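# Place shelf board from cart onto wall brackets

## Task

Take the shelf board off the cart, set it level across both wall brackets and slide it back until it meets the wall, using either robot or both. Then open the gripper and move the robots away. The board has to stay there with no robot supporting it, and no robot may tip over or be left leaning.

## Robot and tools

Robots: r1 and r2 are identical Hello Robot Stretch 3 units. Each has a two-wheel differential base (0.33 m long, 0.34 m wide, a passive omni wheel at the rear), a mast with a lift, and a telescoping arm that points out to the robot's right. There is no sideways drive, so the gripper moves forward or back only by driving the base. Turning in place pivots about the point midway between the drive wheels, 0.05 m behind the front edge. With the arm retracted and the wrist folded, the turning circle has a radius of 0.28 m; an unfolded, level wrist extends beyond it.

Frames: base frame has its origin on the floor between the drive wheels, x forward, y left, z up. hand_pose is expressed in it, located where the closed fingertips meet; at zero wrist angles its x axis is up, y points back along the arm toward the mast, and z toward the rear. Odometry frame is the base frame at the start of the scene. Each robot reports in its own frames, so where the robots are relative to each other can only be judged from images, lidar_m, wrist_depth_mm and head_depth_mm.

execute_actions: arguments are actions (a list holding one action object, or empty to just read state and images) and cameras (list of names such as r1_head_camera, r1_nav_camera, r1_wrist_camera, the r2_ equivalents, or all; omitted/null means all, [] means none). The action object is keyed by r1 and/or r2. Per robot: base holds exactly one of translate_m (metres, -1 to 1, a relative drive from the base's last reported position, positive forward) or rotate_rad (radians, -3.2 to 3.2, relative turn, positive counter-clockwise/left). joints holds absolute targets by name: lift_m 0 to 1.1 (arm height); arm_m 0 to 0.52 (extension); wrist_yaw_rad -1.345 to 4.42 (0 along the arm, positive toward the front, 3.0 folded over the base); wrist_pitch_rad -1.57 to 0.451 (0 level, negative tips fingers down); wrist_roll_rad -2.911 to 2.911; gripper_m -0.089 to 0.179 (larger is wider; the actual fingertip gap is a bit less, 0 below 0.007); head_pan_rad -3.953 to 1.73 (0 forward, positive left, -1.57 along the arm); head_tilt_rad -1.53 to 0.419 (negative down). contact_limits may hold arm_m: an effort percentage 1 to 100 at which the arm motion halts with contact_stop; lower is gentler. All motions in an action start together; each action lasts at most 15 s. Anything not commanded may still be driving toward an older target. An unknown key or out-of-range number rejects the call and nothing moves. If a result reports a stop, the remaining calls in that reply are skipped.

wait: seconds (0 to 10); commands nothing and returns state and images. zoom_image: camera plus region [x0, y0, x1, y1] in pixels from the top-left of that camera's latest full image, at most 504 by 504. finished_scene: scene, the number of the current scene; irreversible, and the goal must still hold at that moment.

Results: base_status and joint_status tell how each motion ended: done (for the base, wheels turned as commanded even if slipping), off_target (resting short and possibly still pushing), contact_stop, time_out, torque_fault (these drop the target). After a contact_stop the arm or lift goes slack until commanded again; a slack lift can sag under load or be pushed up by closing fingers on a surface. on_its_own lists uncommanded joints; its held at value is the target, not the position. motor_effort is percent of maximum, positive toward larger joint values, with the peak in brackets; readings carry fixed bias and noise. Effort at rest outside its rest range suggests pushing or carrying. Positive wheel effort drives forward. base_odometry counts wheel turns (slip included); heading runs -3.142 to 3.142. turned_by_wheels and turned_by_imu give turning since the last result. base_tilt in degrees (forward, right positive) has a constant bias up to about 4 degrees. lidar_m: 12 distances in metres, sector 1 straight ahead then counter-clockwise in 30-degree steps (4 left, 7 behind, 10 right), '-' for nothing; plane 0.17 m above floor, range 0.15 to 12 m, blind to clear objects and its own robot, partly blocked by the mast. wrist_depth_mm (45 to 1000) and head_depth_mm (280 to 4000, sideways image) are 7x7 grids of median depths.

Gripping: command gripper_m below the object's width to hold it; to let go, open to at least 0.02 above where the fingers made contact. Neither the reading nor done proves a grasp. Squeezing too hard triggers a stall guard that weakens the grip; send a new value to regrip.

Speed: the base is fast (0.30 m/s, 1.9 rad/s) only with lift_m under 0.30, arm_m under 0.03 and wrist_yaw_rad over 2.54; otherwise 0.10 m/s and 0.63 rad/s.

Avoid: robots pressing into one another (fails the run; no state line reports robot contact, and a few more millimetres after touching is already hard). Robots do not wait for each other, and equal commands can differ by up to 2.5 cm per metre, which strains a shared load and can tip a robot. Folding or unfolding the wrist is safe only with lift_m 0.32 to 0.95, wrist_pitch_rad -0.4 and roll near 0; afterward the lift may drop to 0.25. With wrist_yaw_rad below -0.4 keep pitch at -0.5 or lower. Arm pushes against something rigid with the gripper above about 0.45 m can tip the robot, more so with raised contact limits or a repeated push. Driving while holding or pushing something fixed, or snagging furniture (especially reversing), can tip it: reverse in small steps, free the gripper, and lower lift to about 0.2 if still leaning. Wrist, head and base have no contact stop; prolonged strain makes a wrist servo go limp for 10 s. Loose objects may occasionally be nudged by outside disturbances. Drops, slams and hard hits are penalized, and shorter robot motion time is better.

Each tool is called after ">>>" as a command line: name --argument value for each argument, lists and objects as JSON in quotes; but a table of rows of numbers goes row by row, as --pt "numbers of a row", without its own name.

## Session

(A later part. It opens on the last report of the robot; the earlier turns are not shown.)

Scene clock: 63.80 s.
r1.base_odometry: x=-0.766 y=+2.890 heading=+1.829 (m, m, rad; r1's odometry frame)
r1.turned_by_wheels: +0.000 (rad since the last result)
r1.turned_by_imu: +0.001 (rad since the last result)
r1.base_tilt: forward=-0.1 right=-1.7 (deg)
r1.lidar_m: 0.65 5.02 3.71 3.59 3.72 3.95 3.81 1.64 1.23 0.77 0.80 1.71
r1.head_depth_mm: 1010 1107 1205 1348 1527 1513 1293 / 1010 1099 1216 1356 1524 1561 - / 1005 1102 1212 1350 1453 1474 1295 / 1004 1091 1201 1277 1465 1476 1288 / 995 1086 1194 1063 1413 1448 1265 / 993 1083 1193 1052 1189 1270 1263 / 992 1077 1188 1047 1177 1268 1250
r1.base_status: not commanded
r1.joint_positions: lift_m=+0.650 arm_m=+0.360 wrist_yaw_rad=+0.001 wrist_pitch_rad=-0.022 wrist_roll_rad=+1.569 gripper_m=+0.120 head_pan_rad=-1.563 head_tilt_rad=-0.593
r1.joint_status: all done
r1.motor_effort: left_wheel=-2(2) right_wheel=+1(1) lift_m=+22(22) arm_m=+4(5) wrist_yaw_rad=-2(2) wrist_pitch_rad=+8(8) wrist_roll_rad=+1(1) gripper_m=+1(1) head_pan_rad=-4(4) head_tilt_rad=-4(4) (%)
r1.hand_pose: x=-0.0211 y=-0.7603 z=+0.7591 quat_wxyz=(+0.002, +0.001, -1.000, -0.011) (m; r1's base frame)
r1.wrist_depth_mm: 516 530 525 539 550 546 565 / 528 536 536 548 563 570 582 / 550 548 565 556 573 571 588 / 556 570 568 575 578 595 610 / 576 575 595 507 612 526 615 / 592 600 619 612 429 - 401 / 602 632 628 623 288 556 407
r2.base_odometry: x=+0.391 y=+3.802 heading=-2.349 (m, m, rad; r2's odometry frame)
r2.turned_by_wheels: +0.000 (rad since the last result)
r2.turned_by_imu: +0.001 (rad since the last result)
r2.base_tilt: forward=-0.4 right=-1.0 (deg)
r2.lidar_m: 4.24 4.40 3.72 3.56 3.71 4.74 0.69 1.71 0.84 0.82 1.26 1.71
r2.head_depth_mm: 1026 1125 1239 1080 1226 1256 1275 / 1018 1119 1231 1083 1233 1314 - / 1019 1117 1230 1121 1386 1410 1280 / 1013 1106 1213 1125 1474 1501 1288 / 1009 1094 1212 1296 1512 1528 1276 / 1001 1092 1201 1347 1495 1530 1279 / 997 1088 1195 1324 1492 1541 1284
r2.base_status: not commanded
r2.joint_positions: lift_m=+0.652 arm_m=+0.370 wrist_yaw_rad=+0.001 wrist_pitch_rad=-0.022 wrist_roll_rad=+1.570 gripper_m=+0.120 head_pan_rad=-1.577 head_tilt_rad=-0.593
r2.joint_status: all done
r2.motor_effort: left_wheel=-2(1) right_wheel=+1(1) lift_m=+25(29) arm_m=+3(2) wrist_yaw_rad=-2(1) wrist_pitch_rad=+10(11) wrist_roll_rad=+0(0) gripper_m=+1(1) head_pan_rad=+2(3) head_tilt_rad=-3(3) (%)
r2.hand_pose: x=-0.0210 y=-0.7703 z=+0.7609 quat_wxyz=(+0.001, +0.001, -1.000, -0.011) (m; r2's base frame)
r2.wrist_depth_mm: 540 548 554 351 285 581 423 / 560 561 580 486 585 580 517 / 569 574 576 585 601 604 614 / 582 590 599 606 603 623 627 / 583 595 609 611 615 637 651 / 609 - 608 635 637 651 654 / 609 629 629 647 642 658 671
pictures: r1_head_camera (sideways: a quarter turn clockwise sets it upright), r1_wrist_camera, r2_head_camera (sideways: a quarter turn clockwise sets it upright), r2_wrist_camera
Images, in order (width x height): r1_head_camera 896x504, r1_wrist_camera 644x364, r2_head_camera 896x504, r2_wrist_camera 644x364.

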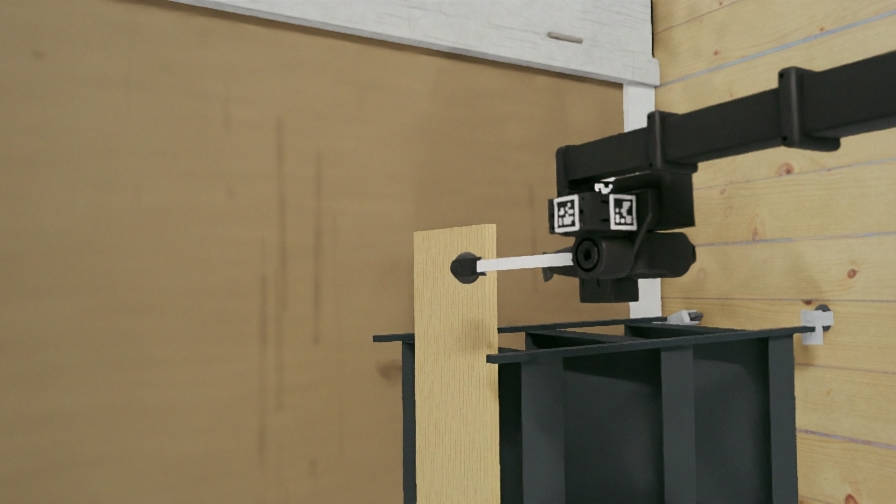

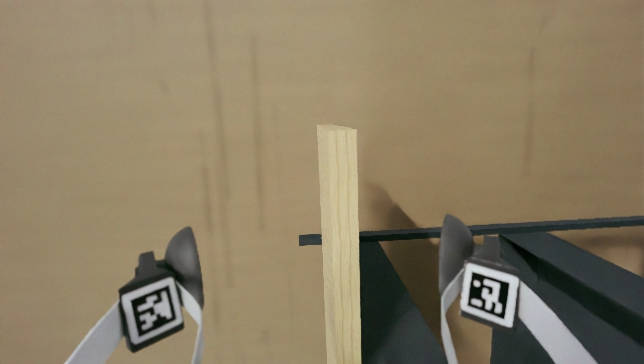

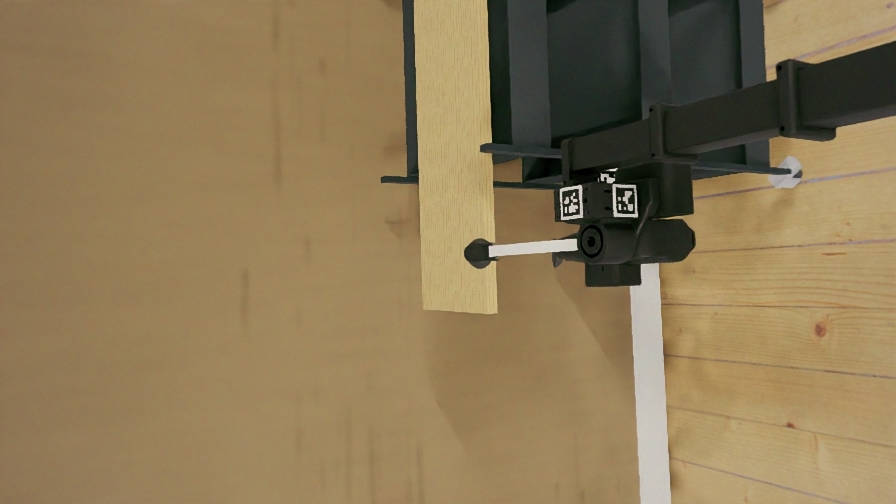

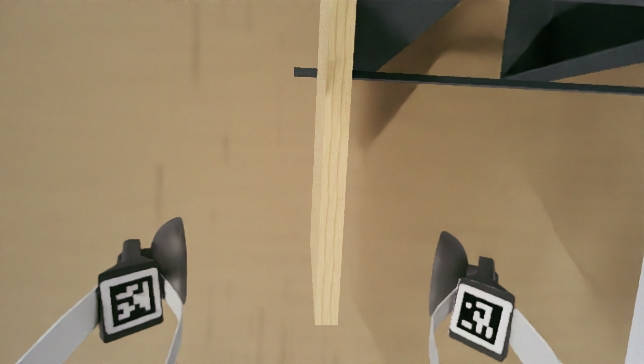

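>>> execute_actions --actions '[{"r1":{"joints":{"arm_m":0.39}},"r2":{"joints":{"arm_m":0.41}}}]' --cameras '[]'

>>> execute_actions --actions '[{"r1":{"joints":{"gripper_m":-0.03}},"r2":{"joints":{"gripper_m":-0.03}}}]' --cameras '["r1_head_camera","r2_head_camera"]'

Scene clock: 65.30 s.
r1.base_odometry: x=-0.766 y=+2.890 heading=+1.829 (m, m, rad; r1's odometry frame)
r1.turned_by_wheels: +0.000 (rad since the last result)
r1.turned_by_imu: +0.000 (rad since the last result)
r1.base_tilt: forward=-0.2 right=-1.7 (deg)
r1.lidar_m: 0.66 5.02 3.68 3.58 3.72 3.97 3.82 1.64 1.23 0.77 0.80 1.71
r1.head_depth_mm: 1012 1110 1209 1342 1517 1519 1295 / 1009 1102 1213 1353 1540 1567 - / 1002 1093 1214 1342 - 1488 1292 / 998 1091 1207 1280 - 1495 1292 / 998 1087 1205 1068 1421 1448 1262 / 995 1081 1197 1053 1181 1275 1271 / 988 1079 1188 1046 1180 1269 1233
r1.base_status: not commanded
r1.joint_positions: lift_m=+0.650 arm_m=+0.390 wrist_yaw_rad=+0.001 wrist_pitch_rad=-0.022 wrist_roll_rad=+1.569 gripper_m=+0.120 head_pan_rad=-1.563 head_tilt_rad=-0.593
r1.joint_status: all done
r1.motor_effort: left_wheel=-2(2) right_wheel=+1(1) lift_m=+22(22) arm_m=+3(3) wrist_yaw_rad=-1(1) wrist_pitch_rad=+8(8) wrist_roll_rad=+0(0) gripper_m=+0(1) head_pan_rad=-3(3) head_tilt_rad=-4(4) (%)
r1.hand_pose: x=-0.0211 y=-0.7903 z=+0.7591 quat_wxyz=(+0.002, +0.001, -1.000, -0.011) (m; r1's base frame)
r1.wrist_depth_mm: 494 494 497 512 515 520 533 / 509 509 512 522 525 537 530 / 513 526 528 534 548 547 547 / 531 534 543 336 556 568 582 / 535 548 550 474 569 581 584 / 551 559 581 573 425 - 394 / 577 603 595 592 284 537 407
r2.base_odometry: x=+0.391 y=+3.802 heading=-2.349 (m, m, rad; r2's odometry frame)
r2.turned_by_wheels: +0.000 (rad since the last result)
r2.turned_by_imu: +0.000 (rad since the last result)
r2.base_tilt: forward=-0.4 right=-1.1 (deg)
r2.lidar_m: 4.24 4.39 3.73 3.57 3.71 4.75 0.69 1.70 0.84 0.81 1.26 1.71
r2.head_depth_mm: 1029 1123 1239 1081 1230 1252 1283 / 1024 1124 1241 1080 1236 1302 - / 1013 1109 1227 1118 - 1427 1278 / 1011 1110 1216 1121 1477 1531 1280 / 1004 1101 1211 1310 1513 1532 1279 / 1001 1091 1199 1333 1502 1551 1288 / 1001 1090 1202 1344 1497 1531 1281
r2.base_status: not commanded
r2.joint_positions: lift_m=+0.652 arm_m=+0.410 wrist_yaw_rad=+0.001 wrist_pitch_rad=-0.022 wrist_roll_rad=+1.570 gripper_m=+0.120 head_pan_rad=-1.577 head_tilt_rad=-0.593
r2.joint_status: all done
r2.motor_effort: left_wheel=-2(1) right_wheel=+1(1) lift_m=+25(24) arm_m=+3(3) wrist_yaw_rad=-3(1) wrist_pitch_rad=+10(10) wrist_roll_rad=+0(0) gripper_m=+1(1) head_pan_rad=+3(4) head_tilt_rad=-2(4) (%)
r2.hand_pose: x=-0.0210 y=-0.8103 z=+0.7609 quat_wxyz=(+0.001, +0.001, -1.000, -0.011) (m; r2's base frame)
r2.wrist_depth_mm: 508 520 524 340 287 539 420 / 515 523 533 447 550 545 493 / 527 535 540 544 556 566 577 / 542 543 554 556 575 578 585 / 551 555 561 559 586 595 607 / 560 - 584 585 595 609 608 / 569 584 595 599 602 615 621
pictures: none
No camera images: the call's "cameras" was empty. Leave "cameras" out to get every camera's image.

Scene clock: 67.30 s.
r1.base_odometry: x=-0.766 y=+2.890 heading=+1.829 (m, m, rad; r1's odometry frame)
r1.turned_by_wheels: +0.000 (rad since the last result)
r1.turned_by_imu: +0.000 (rad since the last result)
r1.base_tilt: forward=-0.1 right=-1.7 (deg)
r1.lidar_m: 0.65 4.98 3.67 3.58 3.73 3.95 3.82 1.64 1.23 0.77 0.80 1.71
r1.head_depth_mm: 1011 1107 1204 1331 1506 1522 1282 / 1011 1105 1218 1351 1528 1572 - / 1004 1095 1205 1351 - 1477 1287 / 1002 1090 1201 1279 - 1479 1293 / 1000 1083 1196 1071 1414 1457 1266 / 990 1082 1189 1051 1186 1269 1263 / 991 1080 1182 1047 1175 1267 1241
r1.base_status: not commanded
r1.joint_positions: lift_m=+0.650 arm_m=+0.390 wrist_yaw_rad=+0.001 wrist_pitch_rad=-0.022 wrist_roll_rad=+1.569 gripper_m=-0.029 head_pan_rad=-1.563 head_tilt_rad=-0.593
r1.joint_status: all done
r1.motor_effort: left_wheel=-2(2) right_wheel=+1(1) lift_m=+22(22) arm_m=+4(3) wrist_yaw_rad=-2(2) wrist_pitch_rad=+8(8) wrist_roll_rad=+1(1) gripper_m=-16(100) head_pan_rad=-4(4) head_tilt_rad=-5(4) (%)
r1.hand_pose: x=-0.0211 y=-0.7903 z=+0.7591 quat_wxyz=(+0.002, +0.001, -1.000, -0.011) (m; r1's base frame)
r1.wrist_depth_mm: 492 493 502 515 521 521 529 / 506 509 513 531 532 534 544 / 518 519 524 531 536 549 551 / 525 530 549 335 556 561 576 / 553 556 549 191 564 578 581 / 559 573 560 - 589 583 399 / 578 572 583 597 300 525 424
r2.base_odometry: x=+0.391 y=+3.802 heading=-2.349 (m, m, rad; r2's odometry frame)
r2.turned_by_wheels: +0.000 (rad since the last result)
r2.turned_by_imu: +0.000 (rad since the last result)
r2.base_tilt: forward=-0.4 right=-1.0 (deg)
r2.lidar_m: 4.24 4.39 3.69 3.57 3.67 4.76 0.69 1.70 0.84 0.82 1.26 1.71
r2.head_depth_mm: 1028 1128 1242 1081 1227 1249 1290 / 1024 1110 1236 1078 1225 1295 - / 1018 1115 1224 1117 - 1424 1275 / 1015 1107 1219 1128 1469 1530 1275 / 1011 1104 1211 1315 1507 1531 1284 / 1001 1097 1202 1335 1505 1535 1280 / 995 1086 1196 1332 1494 1537 1289
r2.base_status: not commanded
r2.joint_positions: lift_m=+0.652 arm_m=+0.410 wrist_yaw_rad=+0.001 wrist_pitch_rad=-0.022 wrist_roll_rad=+1.570 gripper_m=-0.029 head_pan_rad=-1.577 head_tilt_rad=-0.593
r2.joint_status: all done
r2.motor_effort: left_wheel=-2(2) right_wheel=+1(1) lift_m=+25(25) arm_m=+3(3) wrist_yaw_rad=-1(1) wrist_pitch_rad=+11(11) wrist_roll_rad=+0(0) gripper_m=-11(94) head_pan_rad=+3(3) head_tilt_rad=-2(3) (%)
r2.hand_pose: x=-0.0210 y=-0.8103 z=+0.7609 quat_wxyz=(+0.001, +0.001, -1.000, -0.011) (m; r2's base frame)
r2.wrist_depth_mm: 508 516 520 337 287 538 421 / 514 525 536 448 550 547 491 / 531 541 539 550 554 568 583 / 534 543 551 555 573 580 592 / 550 566 572 564 590 595 604 / 563 574 576 - 590 607 615 / 572 581 583 600 612 617 626
pictures: r1_head_camera (sideways: a quarter turn clockwise sets it upright), r2_head_camera (sideways: a quarter turn clockwise sets it upright)
Images, in order (width x height): r1_head_camera 896x504, r2_head_camera 896x504.

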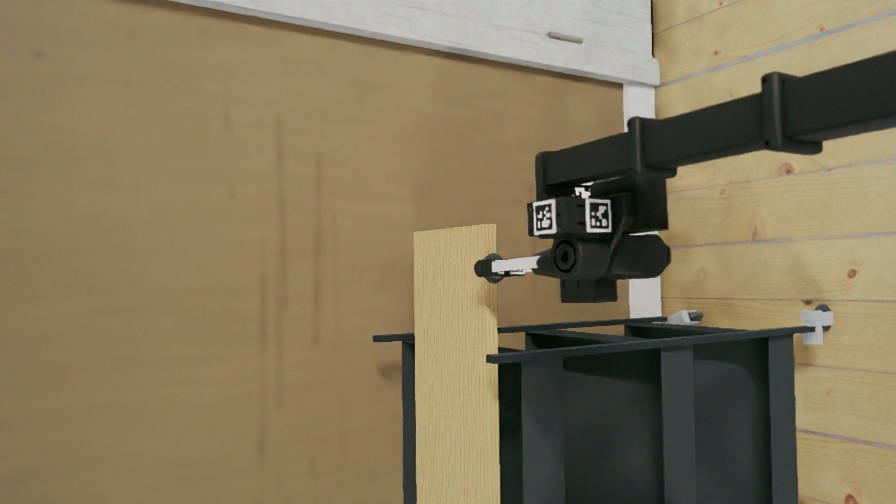

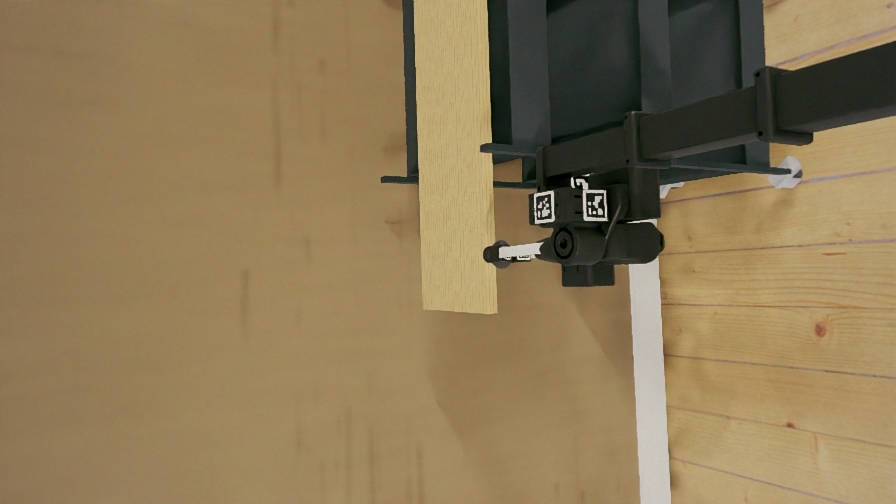

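>>> execute_actions --actions '[{"r1":{"joints":{"gripper_m":0.1}},"r2":{"joints":{"gripper_m":0.1}}}]' --cameras '[]'

>>> execute_actions --actions '[{"r1":{"joints":{"arm_m":0.48}},"r2":{"joints":{"arm_m":0.5}}}]' --cameras '[]'

>>> execute_actions --actions '[{"r1":{"joints":{"gripper_m":-0.04}},"r2":{"joints":{"gripper_m":-0.04}}}]' --cameras '["r1_head_camera","r2_head_camera"]'

Scene clock: 69.70 s.
r1.base_odometry: x=-0.766 y=+2.890 heading=+1.829 (m, m, rad; r1's odometry frame)
r1.turned_by_wheels: +0.000 (rad since the last result)
r1.turned_by_imu: +0.001 (rad since the last result)
r1.base_tilt: forward=-0.1 right=-1.6 (deg)
r1.lidar_m: 0.66 5.01 3.71 3.59 3.74 3.95 3.81 1.64 1.23 0.77 0.80 1.71
r1.head_depth_mm: 1016 1107 1205 1346 1515 1530 1299 / 1007 1105 1218 1350 1524 1560 - / 1008 1099 1206 1342 - 1494 1298 / 996 1087 1206 1275 - 1490 1293 / 999 1089 1194 1068 1415 1447 1268 / 991 1088 1186 1057 1185 1271 1264 / 992 1079 1189 1051 1184 1278 1241
r1.base_status: not commanded
r1.joint_positions: lift_m=+0.650 arm_m=+0.390 wrist_yaw_rad=+0.001 wrist_pitch_rad=-0.022 wrist_roll_rad=+1.569 gripper_m=+0.100 head_pan_rad=-1.563 head_tilt_rad=-0.593
r1.joint_status: all done
r1.motor_effort: left_wheel=-2(2) right_wheel=+1(1) lift_m=+22(22) arm_m=+3(3) wrist_yaw_rad=-2(2) wrist_pitch_rad=+8(8) wrist_roll_rad=+1(0) gripper_m=+0(97) head_pan_rad=-3(3) head_tilt_rad=-4(5) (%)
r1.hand_pose: x=-0.0211 y=-0.7903 z=+0.7591 quat_wxyz=(+0.002, +0.001, -1.000, -0.011) (m; r1's base frame)
r1.wrist_depth_mm: 495 498 499 501 518 524 535 / 506 503 515 529 524 538 545 / 506 526 532 536 537 551 560 / 524 541 536 336 558 561 583 / 546 547 555 466 565 586 575 / 563 562 585 571 396 502 397 / 571 585 594 575 296 613 422
r2.base_odometry: x=+0.391 y=+3.802 heading=-2.349 (m, m, rad; r2's odometry frame)
r2.turned_by_wheels: +0.000 (rad since the last result)
r2.turned_by_imu: +0.001 (rad since the last result)
r2.base_tilt: forward=-0.5 right=-1.1 (deg)
r2.lidar_m: 4.24 4.42 3.72 3.57 3.70 4.77 0.69 1.70 0.84 0.81 1.26 1.72
r2.head_depth_mm: 1026 1125 1237 1079 1226 1252 1292 / 1022 1118 1223 1078 1227 1290 - / 1016 1107 1230 1116 - 1430 1279 / 1013 1108 1224 1122 1467 1536 1282 / 1008 1102 1210 1308 1507 1540 1282 / 1004 1096 1209 1340 1509 1548 1280 / 994 1086 1190 1326 1486 1524 1288
r2.base_status: not commanded
r2.joint_positions: lift_m=+0.652 arm_m=+0.410 wrist_yaw_rad=+0.001 wrist_pitch_rad=-0.022 wrist_roll_rad=+1.570 gripper_m=+0.100 head_pan_rad=-1.577 head_tilt_rad=-0.593
r2.joint_status: all done
r2.motor_effort: left_wheel=-1(2) right_wheel=+1(1) lift_m=+25(24) arm_m=+3(3) wrist_yaw_rad=-1(1) wrist_pitch_rad=+10(10) wrist_roll_rad=+0(0) gripper_m=+0(89) head_pan_rad=+3(4) head_tilt_rad=-3(4) (%)
r2.hand_pose: x=-0.0210 y=-0.8103 z=+0.7609 quat_wxyz=(+0.001, +0.001, -1.000, -0.011) (m; r2's base frame)
r2.wrist_depth_mm: 508 513 520 336 287 542 426 / 518 525 533 450 549 551 490 / 527 539 540 549 562 566 579 / 538 544 551 558 574 578 591 / 553 555 564 567 587 589 600 / 560 559 578 582 590 608 624 / 577 579 592 589 614 622 634
pictures: none
No camera images: the call's "cameras" was empty. Leave "cameras" out to get every camera's image.

Scene clock: 71.60 s.
r1.base_odometry: x=-0.766 y=+2.890 heading=+1.829 (m, m, rad; r1's odometry frame)
r1.turned_by_wheels: +0.000 (rad since the last result)
r1.turned_by_imu: +0.000 (rad since the last result)
r1.base_tilt: forward=-0.1 right=-1.6 (deg)
r1.lidar_m: 0.66 5.01 3.70 3.58 3.72 3.94 3.82 1.64 1.23 0.77 0.81 1.71
r1.head_depth_mm: 1014 1107 1214 1353 1515 1540 1297 / 1007 1106 1211 1355 1524 1593 - / 1010 1099 1206 1317 - 1534 1291 / 1002 1091 1200 1274 1567 1527 1294 / 998 1086 1197 1069 1409 1446 1259 / 991 1082 1189 1052 1184 1264 1260 / 991 1076 1186 1048 1186 1279 1237
r1.base_status: not commanded
r1.joint_positions: lift_m=+0.650 arm_m=+0.480 wrist_yaw_rad=+0.001 wrist_pitch_rad=-0.022 wrist_roll_rad=+1.569 gripper_m=+0.100 head_pan_rad=-1.563 head_tilt_rad=-0.593
r1.joint_status: all done
r1.motor_effort: left_wheel=-2(2) right_wheel=+1(1) lift_m=+22(22) arm_m=+3(5) wrist_yaw_rad=-2(1) wrist_pitch_rad=+8(8) wrist_roll_rad=+1(1) gripper_m=+0(1) head_pan_rad=-4(3) head_tilt_rad=-4(4) (%)
r1.hand_pose: x=-0.0211 y=-0.8803 z=+0.7591 quat_wxyz=(+0.002, +0.001, -1.000, -0.011) (m; r1's base frame)
r1.wrist_depth_mm: 412 418 419 430 437 444 442 / 420 423 434 441 442 455 455 / 434 439 442 446 454 461 461 / 437 449 459 460 96 472 474 / 453 463 465 473 98 482 497 / 468 474 476 403 101 498 389 / 484 487 497 496 105 514 417
r2.base_odometry: x=+0.391 y=+3.802 heading=-2.349 (m, m, rad; r2's odometry frame)
r2.turned_by_wheels: +0.000 (rad since the last result)
r2.turned_by_imu: +0.000 (rad since the last result)
r2.base_tilt: forward=-0.4 right=-1.1 (deg)
r2.lidar_m: 4.22 4.39 3.72 3.56 3.69 4.74 0.69 1.70 0.84 0.81 1.26 1.71
r2.head_depth_mm: 1032 1120 1244 1074 1228 1252 1302 / 1028 1120 1238 1078 1234 1113 - / 1017 1111 1221 1092 - 1446 1283 / 1016 1105 1221 1119 1586 1530 1273 / 1005 1108 1209 1300 1512 1521 1288 / 1002 1103 1206 1339 1496 1543 1287 / 994 1086 1192 1338 1497 1532 1282
r2.base_status: not commanded
r2.joint_positions: lift_m=+0.652 arm_m=+0.500 wrist_yaw_rad=+0.001 wrist_pitch_rad=-0.022 wrist_roll_rad=+1.570 gripper_m=+0.100 head_pan_rad=-1.577 head_tilt_rad=-0.593
r2.joint_status: all done
r2.motor_effort: left_wheel=-2(2) right_wheel=+1(1) lift_m=+24(25) arm_m=+3(1) wrist_yaw_rad=-1(0) wrist_pitch_rad=+10(10) wrist_roll_rad=+0(0) gripper_m=+0(1) head_pan_rad=+4(3) head_tilt_rad=-4(2) (%)
r2.hand_pose: x=-0.0210 y=-0.9003 z=+0.7609 quat_wxyz=(+0.001, +0.001, -1.000, -0.011) (m; r2's base frame)
r2.wrist_depth_mm: 428 430 436 358 238 463 383 / 439 442 449 288 369 469 472 / 444 449 458 257 470 475 486 / 452 456 467 233 479 489 498 / 461 466 474 210 489 496 508 / 472 476 488 193 496 509 523 / 484 493 496 179 511 520 529
pictures: none
No camera images: the call's "cameras" was empty. Leave "cameras" out to get every camera's image.

Scene clock: 73.50 s.
r1.base_odometry: x=-0.766 y=+2.890 heading=+1.829 (m, m, rad; r1's odometry frame)
r1.turned_by_wheels: +0.000 (rad since the last result)
r1.turned_by_imu: +0.000 (rad since the last result)
r1.base_tilt: forward=-0.1 right=-1.6 (deg)
r1.lidar_m: 0.66 5.02 3.71 3.58 3.73 3.95 3.81 1.63 1.23 0.77 0.80 1.71
r1.head_depth_mm: 1020 1103 1213 1344 1515 1521 1291 / 1011 1104 1218 1355 1537 1556 - / 1004 1101 1203 1331 - 1520 1296 / 998 1089 1206 1275 1568 1523 1282 / 997 1087 1198 1061 1419 1445 1259 / 990 1086 1190 1055 1185 1280 1266 / 989 1076 1193 1052 1183 1272 1236
r1.base_status: not commanded
r1.joint_positions: lift_m=+0.650 arm_m=+0.480 wrist_yaw_rad=+0.001 wrist_pitch_rad=-0.060 wrist_roll_rad=+1.569 gripper_m=-0.038 head_pan_rad=-1.563 head_tilt_rad=-0.593
r1.joint_status: all done
r1.motor_effort: left_wheel=-2(2) right_wheel=+0(0) lift_m=+27(27) arm_m=+3(3) wrist_yaw_rad=-1(1) wrist_pitch_rad=+23(23) wrist_roll_rad=+0(0) gripper_m=-39(99) head_pan_rad=-4(4) head_tilt_rad=-4(4) (%)
r1.hand_pose: x=-0.0212 y=-0.8790 z=+0.7492 quat_wxyz=(+0.001, +0.000, -1.000, -0.030) (m; r1's base frame)
r1.wrist_depth_mm: 401 405 418 427 440 450 464 / 411 417 430 441 449 460 479 / 422 429 446 452 470 476 491 / 431 441 454 95 475 488 505 / 445 458 463 97 489 495 508 / 459 472 469 100 496 513 370 / 468 477 489 104 295 519 407
r2.base_odometry: x=+0.391 y=+3.802 heading=-2.349 (m, m, rad; r2's odometry frame)
r2.turned_by_wheels: +0.000 (rad since the last result)
r2.turned_by_imu: +0.000 (rad since the last result)
r2.base_tilt: forward=-0.4 right=-1.0 (deg)
r2.lidar_m: 4.23 4.39 3.72 3.56 3.69 4.75 0.69 1.70 0.84 0.82 1.26 1.71
r2.head_depth_mm: 1030 1120 1244 1104 1228 1252 1301 / 1028 1120 1229 1084 1230 1181 - / 1017 1112 1221 1090 - 1450 1272 / 1012 1104 1216 1121 1580 1526 1283 / 1007 1101 1209 1318 1515 1530 1279 / 1002 1094 1206 1343 1514 1533 1278 / 997 1079 1202 1341 1510 1536 1289
r2.base_status: not commanded
r2.joint_positions: lift_m=+0.652 arm_m=+0.500 wrist_yaw_rad=+0.001 wrist_pitch_rad=-0.052 wrist_roll_rad=+1.570 gripper_m=-0.039 head_pan_rad=-1.577 head_tilt_rad=-0.593
r2.joint_status: all done
r2.motor_effort: left_wheel=-2(2) right_wheel=+1(1) lift_m=+27(27) arm_m=+2(3) wrist_yaw_rad=-1(2) wrist_pitch_rad=+25(26) wrist_roll_rad=+0(0) gripper_m=-24(100) head_pan_rad=+3(3) head_tilt_rad=-1(3) (%)
r2.hand_pose: x=-0.0210 y=-0.8994 z=+0.7532 quat_wxyz=(+0.001, +0.001, -1.000, -0.026) (m; r2's base frame)
r2.wrist_depth_mm: 420 429 436 107 456 466 389 / 429 434 444 109 467 476 483 / 436 446 456 112 478 485 499 / 444 453 463 115 487 497 512 / 454 462 472 117 495 504 520 / 461 468 479 119 508 521 533 / 470 478 495 123 522 531 546
pictures: r1_head_camera (sideways: a quarter turn clockwise sets it upright), r2_head_camera (sideways: a quarter turn clockwise sets it upright)
Images, in order (width x height): r1_head_camera 896x504, r2_head_camera 896x504.

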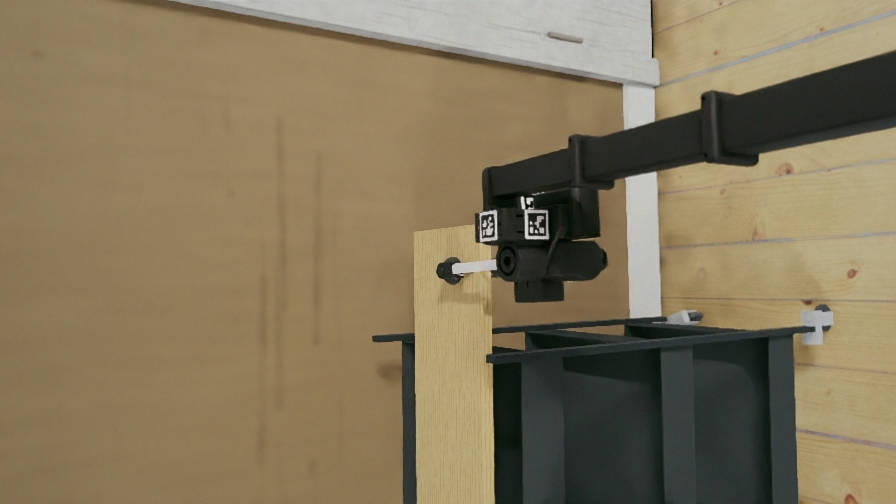

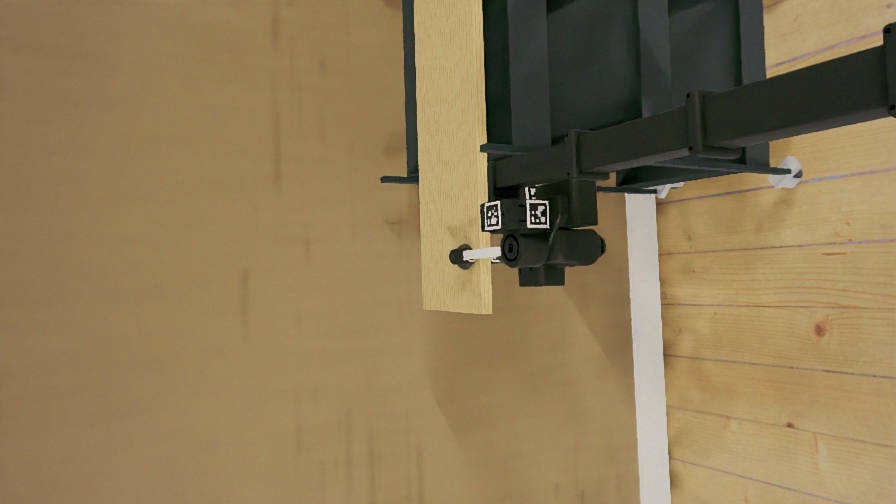

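Good central grips. Lift in sync.

>>> execute_actions --actions '[{"r1":{"joints":{"lift_m":0.70}},"r2":{"joints":{"lift_m":0.702}}}]' --cameras '["r1_head_camera","r2_head_camera"]'

Scene clock: 74.90 s.
r1.base_odometry: x=-0.766 y=+2.890 heading=+1.829 (m, m, rad; r1's odometry frame)
r1.turned_by_wheels: +0.000 (rad since the last result)
r1.turned_by_imu: +0.000 (rad since the last result)
r1.base_tilt: forward=-0.2 right=-1.6 (deg)
r1.lidar_m: 0.66 4.97 3.71 3.56 3.74 3.97 3.81 1.64 1.23 0.77 0.80 1.70
r1.head_depth_mm: 1015 1099 1210 1341 1500 1530 1321 / 1010 1099 1209 1365 1504 - 1270 / 1011 1101 1209 1305 1580 1529 1288 / 1001 1094 1202 1278 1551 1532 1288 / 998 1085 1195 1022 1426 1449 1264 / 991 1077 1190 1052 1183 1263 1260 / 991 1073 1186 1049 1183 1273 1238
r1.base_status: not commanded
r1.joint_positions: lift_m=+0.699 arm_m=+0.480 wrist_yaw_rad=+0.001 wrist_pitch_rad=-0.104 wrist_roll_rad=+1.570 gripper_m=-0.031 head_pan_rad=-1.563 head_tilt_rad=-0.593
r1.joint_status: all done
r1.on_its_own: gripper_m is held at -0.032, not at your -0.040, by its stall guard, which is still easing; wrist_pitch_rad is at rest, and its effort (+39) is outside its rest range (-20 to +32)
r1.motor_effort: left_wheel=-1(1) right_wheel=+2(1) lift_m=+41(40) arm_m=+2(2) wrist_yaw_rad=-1(0) wrist_pitch_rad=+39(40) wrist_roll_rad=+0(0) gripper_m=-36(40) head_pan_rad=-4(4) head_tilt_rad=-4(4) (%)
r1.hand_pose: x=-0.0212 y=-0.8770 z=+0.7873 quat_wxyz=(+0.001, +0.000, -0.999, -0.052) (m; r1's base frame)
r1.wrist_depth_mm: 393 403 418 435 452 465 485 / 398 423 425 440 455 480 498 / 406 424 443 447 479 490 507 / 428 430 454 96 489 504 531 / 437 450 460 99 496 523 533 / 440 454 480 101 463 524 408 / 450 466 488 105 280 537 437
r2.base_odometry: x=+0.391 y=+3.802 heading=-2.349 (m, m, rad; r2's odometry frame)
r2.turned_by_wheels: +0.000 (rad since the last result)
r2.turned_by_imu: +0.000 (rad since the last result)
r2.base_tilt: forward=-0.5 right=-1.0 (deg)
r2.lidar_m: 4.24 4.41 3.70 3.57 3.70 4.78 0.69 1.70 0.84 0.81 1.26 1.71
r2.head_depth_mm: 1026 1116 1241 1121 1229 1248 1302 / 1017 1116 1233 1120 1235 - 1277 / 1019 1111 1221 1149 1570 1442 1277 / 1012 1104 1217 1290 1566 1531 1283 / 1011 1108 1200 1327 1519 1531 1286 / 1000 1093 1205 1329 1505 1521 1285 / 997 1093 1195 1322 1487 1533 1284
r2.base_status: not commanded
r2.joint_positions: lift_m=+0.702 arm_m=+0.500 wrist_yaw_rad=+0.001 wrist_pitch_rad=-0.098 wrist_roll_rad=+1.570 gripper_m=-0.036 head_pan_rad=-1.577 head_tilt_rad=-0.593
r2.joint_status: all done
r2.on_its_own: wrist_pitch_rad is at rest, and its effort (+49) is outside its rest range (-20 to +32)
r2.motor_effort: left_wheel=-2(2) right_wheel=+1(1) lift_m=+36(38) arm_m=+2(2) wrist_yaw_rad=-1(2) wrist_pitch_rad=+49(49) wrist_roll_rad=+0(0) gripper_m=-26(27) head_pan_rad=+4(3) head_tilt_rad=-3(2) (%)
r2.hand_pose: x=-0.0210 y=-0.8974 z=+0.7911 quat_wxyz=(+0.001, +0.001, -0.999, -0.049) (m; r2's base frame)
r2.wrist_depth_mm: 411 418 437 107 287 479 411 / 412 427 440 110 474 494 417 / 421 436 458 112 480 502 528 / 431 447 466 114 497 516 544 / 445 452 473 116 506 532 553 / 449 463 479 119 523 541 570 / 459 478 497 123 542 552 584
pictures: r1_head_camera (sideways: a quarter turn clockwise sets it upright), r2_head_camera (sideways: a quarter turn clockwise sets it upright)
Images, in order (width x height): r1_head_camera 896x504, r2_head_camera 896x504.

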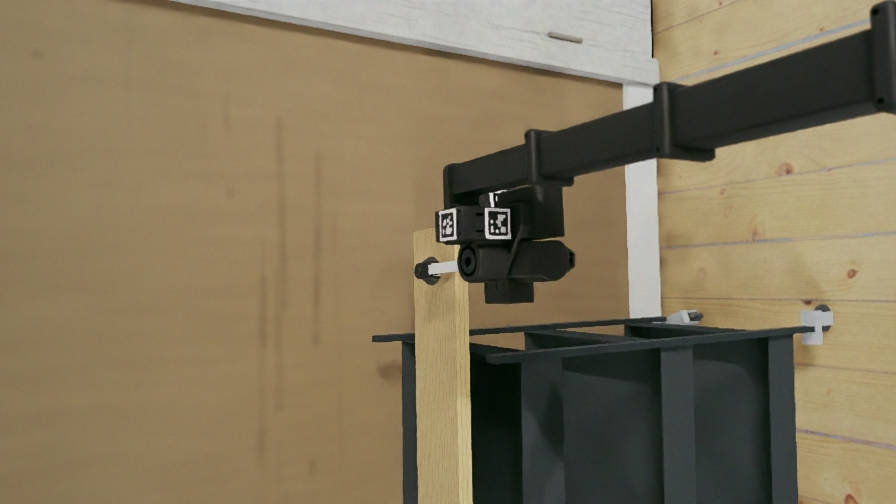

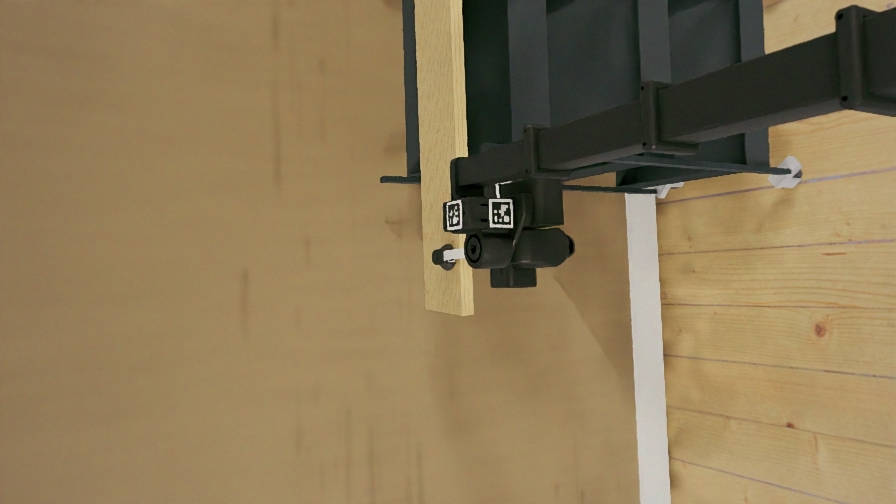

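>>> execute_actions --actions '[{"r1":{"joints":{"lift_m":0.88}},"r2":{"joints":{"lift_m":0.882}}}]' --cameras '["r1_head_camera","r2_head_camera"]'

Scene clock: 77.53 s.
r1.base_odometry: x=-0.766 y=+2.890 heading=+1.829 (m, m, rad; r1's odometry frame)
r1.turned_by_wheels: +0.000 (rad since the last result)
r1.turned_by_imu: +0.001 (rad since the last result)
r1.base_tilt: forward=-0.1 right=-1.6 (deg)
r1.lidar_m: 0.66 5.03 3.71 3.57 3.74 3.95 3.82 1.64 1.23 0.77 0.81 1.71
r1.head_depth_mm: 1017 1108 1205 1322 - - 1268 / 1003 1099 1200 - 1560 1534 1296 / 1007 1101 - 1366 1510 1516 1289 / 994 1090 - 1364 1508 1536 1290 / 1001 1090 1168 1312 1419 1450 1256 / 994 1081 1174 1179 1181 1271 1265 / 988 1082 1161 1180 1189 1270 1236
r1.base_status: not commanded
r1.joint_positions: lift_m=+0.879 arm_m=+0.480 wrist_yaw_rad=+0.001 wrist_pitch_rad=-0.117 wrist_roll_rad=+1.570 gripper_m=-0.017 head_pan_rad=-1.563 head_tilt_rad=-0.593
r1.joint_status: all done
r1.on_its_own: gripper_m is held at -0.018, not at your -0.040, by its stall guard, which is still easing; wrist_pitch_rad is at rest, and its effort (+44) is outside its rest range (-20 to +32)
r1.motor_effort: left_wheel=-1(2) right_wheel=+1(1) lift_m=+41(45) arm_m=+2(3) wrist_yaw_rad=-1(0) wrist_pitch_rad=+44(46) wrist_roll_rad=+0(0) gripper_m=-26(38) head_pan_rad=-5(3) head_tilt_rad=-4(4) (%)
r1.hand_pose: x=-0.0212 y=-0.8764 z=+0.9642 quat_wxyz=(+0.001, +0.000, -0.998, -0.059) (m; r1's base frame)
r1.wrist_depth_mm: 388 408 421 437 455 476 495 / 401 415 429 449 459 482 499 / 409 415 439 440 477 502 517 / 421 434 450 95 491 510 542 / 428 438 462 98 500 519 545 / 442 452 469 100 - 424 556 / 451 466 489 104 531 444 298
r2.base_odometry: x=+0.391 y=+3.802 heading=-2.349 (m, m, rad; r2's odometry frame)
r2.turned_by_wheels: +0.000 (rad since the last result)
r2.turned_by_imu: +0.001 (rad since the last result)
r2.base_tilt: forward=-0.5 right=-1.0 (deg)
r2.lidar_m: 4.24 4.40 3.72 3.56 3.71 4.73 0.69 1.69 0.84 0.82 1.26 1.71
r2.head_depth_mm: 1026 1128 1222 1240 - - 1275 / 1021 1126 1201 - 1232 1292 1276 / 1018 1115 1183 1277 1456 1411 1281 / 1013 1110 1183 1379 1513 1534 1285 / 1003 1100 1205 1344 1529 1537 1282 / 1001 1092 1206 1338 1522 1533 1282 / 995 1084 1203 1326 1490 1542 1282
r2.base_status: not commanded
r2.joint_positions: lift_m=+0.882 arm_m=+0.500 wrist_yaw_rad=+0.001 wrist_pitch_rad=-0.120 wrist_roll_rad=+1.570 gripper_m=-0.033 head_pan_rad=-1.577 head_tilt_rad=-0.593
r2.joint_status: all done
r2.on_its_own: gripper_m is held at -0.034, not at your -0.040, by its stall guard, which is not easing now; wrist_pitch_rad is at rest, and its effort (+59) is outside its rest range (-20 to +32)
r2.motor_effort: left_wheel=-2(1) right_wheel=+1(1) lift_m=+37(41) arm_m=+2(2) wrist_yaw_rad=-1(0) wrist_pitch_rad=+59(61) wrist_roll_rad=+0(0) gripper_m=-27(28) head_pan_rad=+3(3) head_tilt_rad=-3(3) (%)
r2.hand_pose: x=-0.0212 y=-0.8962 z=+0.9654 quat_wxyz=(+0.001, +0.000, -0.998, -0.061) (m; r2's base frame)
r2.wrist_depth_mm: 404 414 440 108 468 409 317 / 408 429 443 111 486 501 527 / 418 434 447 114 490 512 549 / 432 446 463 116 503 528 553 / 435 457 475 118 512 542 561 / 440 459 473 120 527 553 587 / 452 465 496 141 540 569 595
pictures: r1_head_camera (sideways: a quarter turn clockwise sets it upright), r2_head_camera (sideways: a quarter turn clockwise sets it upright)
Images, in order (width x height): r1_head_camera 896x504, r2_head_camera 896x504.

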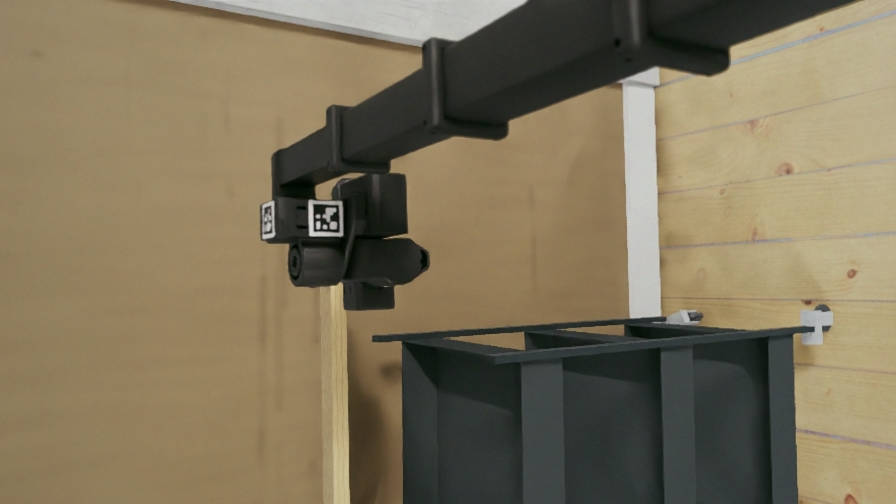

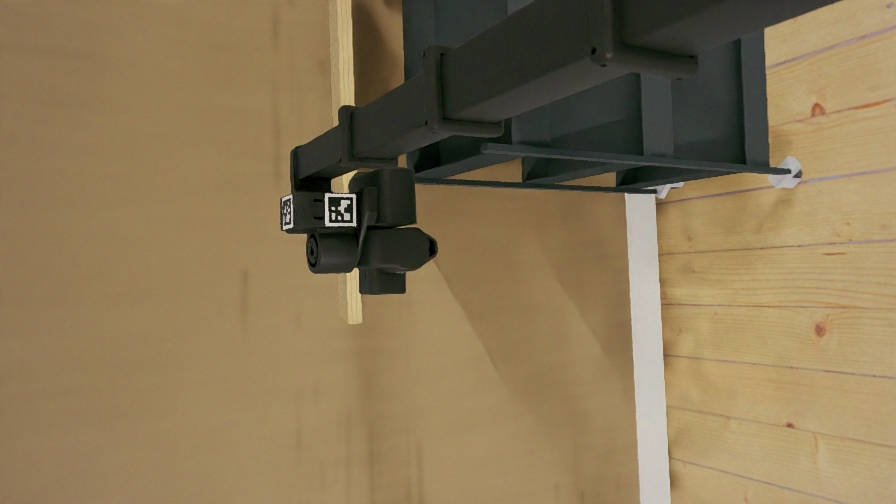

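>>> execute_actions --actions '[{"r1":{"joints":{"arm_m":0.15}},"r2":{"joints":{"arm_m":0.17}}}]' --cameras '[]'

>>> execute_actions --actions '[{"r1":{"base":{"rotate_rad":-0.12},"joints":{"wrist_yaw_rad":0.12,"head_pan_rad":-0.5,"head_tilt_rad":-0.4}},"r2":{"base":{"rotate_rad":-0.12},"joints":{"wrist_yaw_rad":0.12,"head_pan_rad":-2.6,"head_tilt_rad":-0.4}}}]' --cameras '["r1_head_camera","r2_head_camera"]'

Scene clock: 81.40 s.
r1.base_odometry: x=-0.766 y=+2.890 heading=+1.830 (m, m, rad; r1's odometry frame)
r1.turned_by_wheels: +0.000 (rad since the last result)
r1.turned_by_imu: +0.001 (rad since the last result)
r1.base_tilt: forward=-0.1 right=-1.6 (deg)
r1.lidar_m: 0.66 4.99 3.69 3.58 3.75 3.96 3.82 1.63 1.22 0.77 0.80 1.71
r1.head_depth_mm: 1018 1107 1205 1330 - 1441 1265 / 1009 1093 1215 1333 - 1430 1293 / 1009 1103 1207 1306 - - 1287 / 999 1089 1213 978 - 1446 1291 / 997 1087 1189 683 1352 1435 1262 / 992 1088 1189 688 1184 1275 1266 / 986 1073 1190 694 1179 1263 1230
r1.base_status: not commanded
r1.joint_positions: lift_m=+0.879 arm_m=+0.150 wrist_yaw_rad=+0.008 wrist_pitch_rad=-0.117 wrist_roll_rad=+1.570 gripper_m=-0.011 head_pan_rad=-1.563 head_tilt_rad=-0.593
r1.joint_status: all done
r1.on_its_own: gripper_m is held at -0.012, not at your -0.040, by its stall guard, which is not easing now; wrist_pitch_rad is at rest, and its effort (+44) is outside its rest range (-20 to +32)
r1.motor_effort: left_wheel=+2(1) right_wheel=-4(4) lift_m=+41(41) arm_m=-3(4) wrist_yaw_rad=-7(7) wrist_pitch_rad=+44(44) wrist_roll_rad=+0(0) gripper_m=-30(32) head_pan_rad=-3(4) head_tilt_rad=-4(4) (%)
r1.hand_pose: x=-0.0194 y=-0.5470 z=+0.9642 quat_wxyz=(+0.001, +0.004, -0.998, -0.059) (m; r1's base frame)
r1.wrist_depth_mm: 663 676 703 735 763 781 819 / 673 708 718 770 779 844 869 / 705 711 746 773 815 841 882 / 714 744 766 96 808 846 890 / 720 759 782 97 699 752 585 / 742 769 788 100 - 450 609 / 775 792 812 105 737 727 620
r2.base_odometry: x=+0.391 y=+3.802 heading=-2.349 (m, m, rad; r2's odometry frame)
r2.turned_by_wheels: +0.000 (rad since the last result)
r2.turned_by_imu: +0.001 (rad since the last result)
r2.base_tilt: forward=-0.5 right=-1.1 (deg)
r2.lidar_m: 4.24 4.40 3.73 3.57 3.71 4.74 0.69 1.70 0.84 0.81 1.26 1.71
r2.head_depth_mm: 1027 1124 1246 1238 - 1315 1264 / 1026 1120 1232 1230 - 1290 1272 / 1018 1115 1226 1222 - 1408 1284 / 1014 1102 1223 1291 - 1486 1277 / 1014 1101 1212 1297 1505 1535 1281 / 1006 1095 1202 1338 1507 1543 1284 / 995 1087 1196 1330 1497 1526 1291
r2.base_status: not commanded
r2.joint_positions: lift_m=+0.882 arm_m=+0.170 wrist_yaw_rad=-0.017 wrist_pitch_rad=-0.120 wrist_roll_rad=+1.569 gripper_m=-0.033 head_pan_rad=-1.577 head_tilt_rad=-0.593
r2.joint_status: all done
r2.on_its_own: gripper_m is held at -0.034, not at your -0.040, by its stall guard, which is not easing now; wrist_yaw_rad is at rest, and its effort (+14) is outside its rest range (-12 to +12); wrist_pitch_rad is at rest, and its effort (+60) is outside its rest range (-20 to +32)
r2.motor_effort: left_wheel=-6(6) right_wheel=+7(6) lift_m=+37(37) arm_m=-3(2) wrist_yaw_rad=+14(13) wrist_pitch_rad=+60(60) wrist_roll_rad=+1(0) gripper_m=-26(27) head_pan_rad=+3(3) head_tilt_rad=-2(3) (%)
r2.hand_pose: x=-0.0257 y=-0.5667 z=+0.9654 quat_wxyz=(+0.001, -0.009, -0.998, -0.061) (m; r2's base frame)
r2.wrist_depth_mm: 691 721 736 110 695 413 607 / 700 727 748 113 728 512 559 / 711 731 779 115 832 863 892 / 729 753 768 117 846 900 921 / 724 754 784 119 873 907 956 / 755 783 802 121 879 926 959 / 755 795 840 125 896 927 973
pictures: none
No camera images: the call's "cameras" was empty. Leave "cameras" out to get every camera's image.

Scene clock: 82.63 s.
r1.base_odometry: x=-0.766 y=+2.890 heading=+1.710 (m, m, rad; r1's odometry frame)
r1.turned_by_wheels: -0.120 (rad since the last result)
r1.turned_by_imu: -0.119 (rad since the last result)
r1.base_tilt: forward=-0.1 right=-1.7 (deg)
r1.lidar_m: 0.69 0.67 3.86 3.58 3.62 4.10 3.82 1.90 1.24 0.77 0.78 1.53
r1.head_depth_mm: 1215 1263 1331 1395 743 1189 1237 / 1326 1390 1462 1541 1605 1705 1431 / 1454 1527 1633 1672 1847 1817 1465 / 1620 1735 1826 1856 2100 1813 1479 / 1824 1964 2104 2176 2292 1849 1469 / 2099 2246 2502 714 2401 1813 1472 / 2420 2692 3015 616 2312 1818 1484
r1.base_status: done
r1.joint_positions: lift_m=+0.879 arm_m=+0.150 wrist_yaw_rad=+0.131 wrist_pitch_rad=-0.117 wrist_roll_rad=+1.580 gripper_m=-0.011 head_pan_rad=-0.507 head_tilt_rad=-0.409
r1.joint_status: all done
r1.on_its_own: gripper_m is held at -0.012, not at your -0.040, by its stall guard, which is not easing now; wrist_pitch_rad is at rest, and its effort (+44) is outside its rest range (-20 to +32)
r1.motor_effort: left_wheel=+6(15) right_wheel=-5(16) lift_m=+41(41) arm_m=-2(3) wrist_yaw_rad=-11(10) wrist_pitch_rad=+44(44) wrist_roll_rad=-4(4) gripper_m=-30(30) head_pan_rad=+4(54) head_tilt_rad=+6(27) (%)
r1.hand_pose: x=+0.0116 y=-0.5448 z=+0.9641 quat_wxyz=(+0.000, +0.065, -0.996, -0.059) (m; r1's base frame)
r1.wrist_depth_mm: 668 689 714 728 779 798 824 / 686 699 716 736 767 841 849 / 698 722 762 778 824 862 844 / 704 747 772 95 809 876 882 / 734 749 776 97 678 799 677 / 760 785 808 100 - 450 578 / 765 793 858 105 759 753 624
r2.base_odometry: x=+0.391 y=+3.802 heading=-2.469 (m, m, rad; r2's odometry frame)
r2.turned_by_wheels: -0.120 (rad since the last result)
r2.turned_by_imu: -0.118 (rad since the last result)
r2.base_tilt: forward=-0.4 right=-1.0 (deg)
r2.lidar_m: 3.20 4.29 3.86 3.57 3.60 4.52 0.69 1.98 0.87 0.82 1.23 1.54
r2.head_depth_mm: 3697 3918 - 3243 2400 1821 1447 / 3969 - - 3488 2428 1817 1458 / 3654 3945 - 3212 2435 1815 1459 / 2786 2989 3092 848 2449 1827 1469 / 2279 2392 2463 2361 2448 1834 1467 / 1866 1941 2032 2011 2151 1850 1467 / 1611 1664 1721 1717 1833 1789 1470
r2.base_status: done
r2.joint_positions: lift_m=+0.882 arm_m=+0.170 wrist_yaw_rad=+0.111 wrist_pitch_rad=-0.120 wrist_roll_rad=+1.569 gripper_m=-0.033 head_pan_rad=-2.593 head_tilt_rad=-0.409
r2.joint_status: all done
r2.on_its_own: gripper_m is held at -0.034, not at your -0.040, by its stall guard, which is not easing now; wrist_pitch_rad is at rest, and its effort (+60) is outside its rest range (-20 to +32)
r2.motor_effort: left_wheel=+1(5) right_wheel=+0(4) lift_m=+37(37) arm_m=-3(3) wrist_yaw_rad=+7(21) wrist_pitch_rad=+60(60) wrist_roll_rad=+1(0) gripper_m=-27(27) head_pan_rad=-3(33) head_tilt_rad=+3(14) (%)
r2.hand_pose: x=+0.0065 y=-0.5652 z=+0.9654 quat_wxyz=(+0.004, +0.055, -0.997, -0.060) (m; r2's base frame)
r2.wrist_depth_mm: 697 726 740 110 683 422 608 / 700 722 753 113 725 430 595 / 716 746 775 115 823 865 817 / 736 744 787 117 847 895 912 / 740 755 806 118 863 907 917 / 741 785 809 121 907 954 937 / 761 803 835 126 910 964 -
pictures: r1_head_camera (sideways: a quarter turn clockwise sets it upright), r2_head_camera (sideways: a quarter turn clockwise sets it upright)
Images, in order (width x height): r1_head_camera 896x504, r2_head_camera 896x504.

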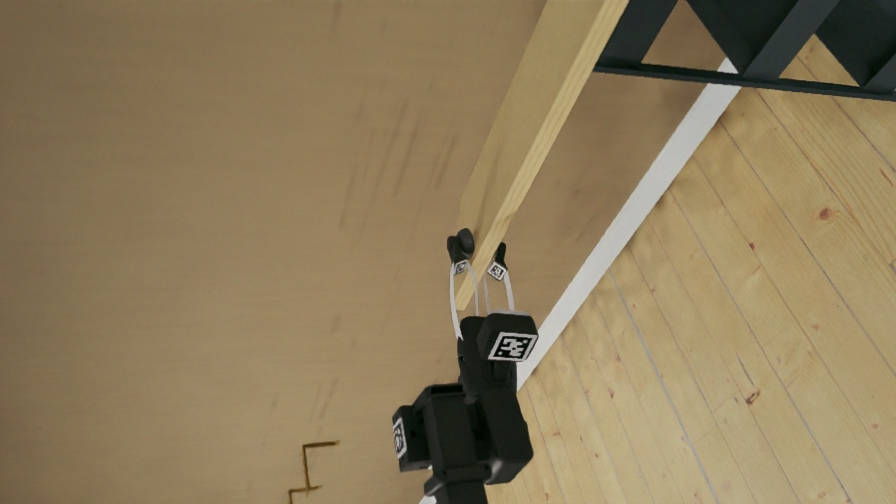

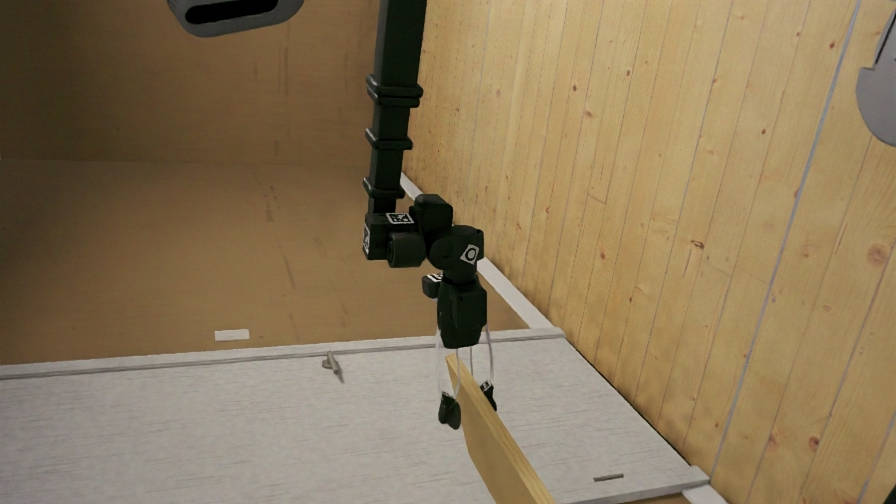

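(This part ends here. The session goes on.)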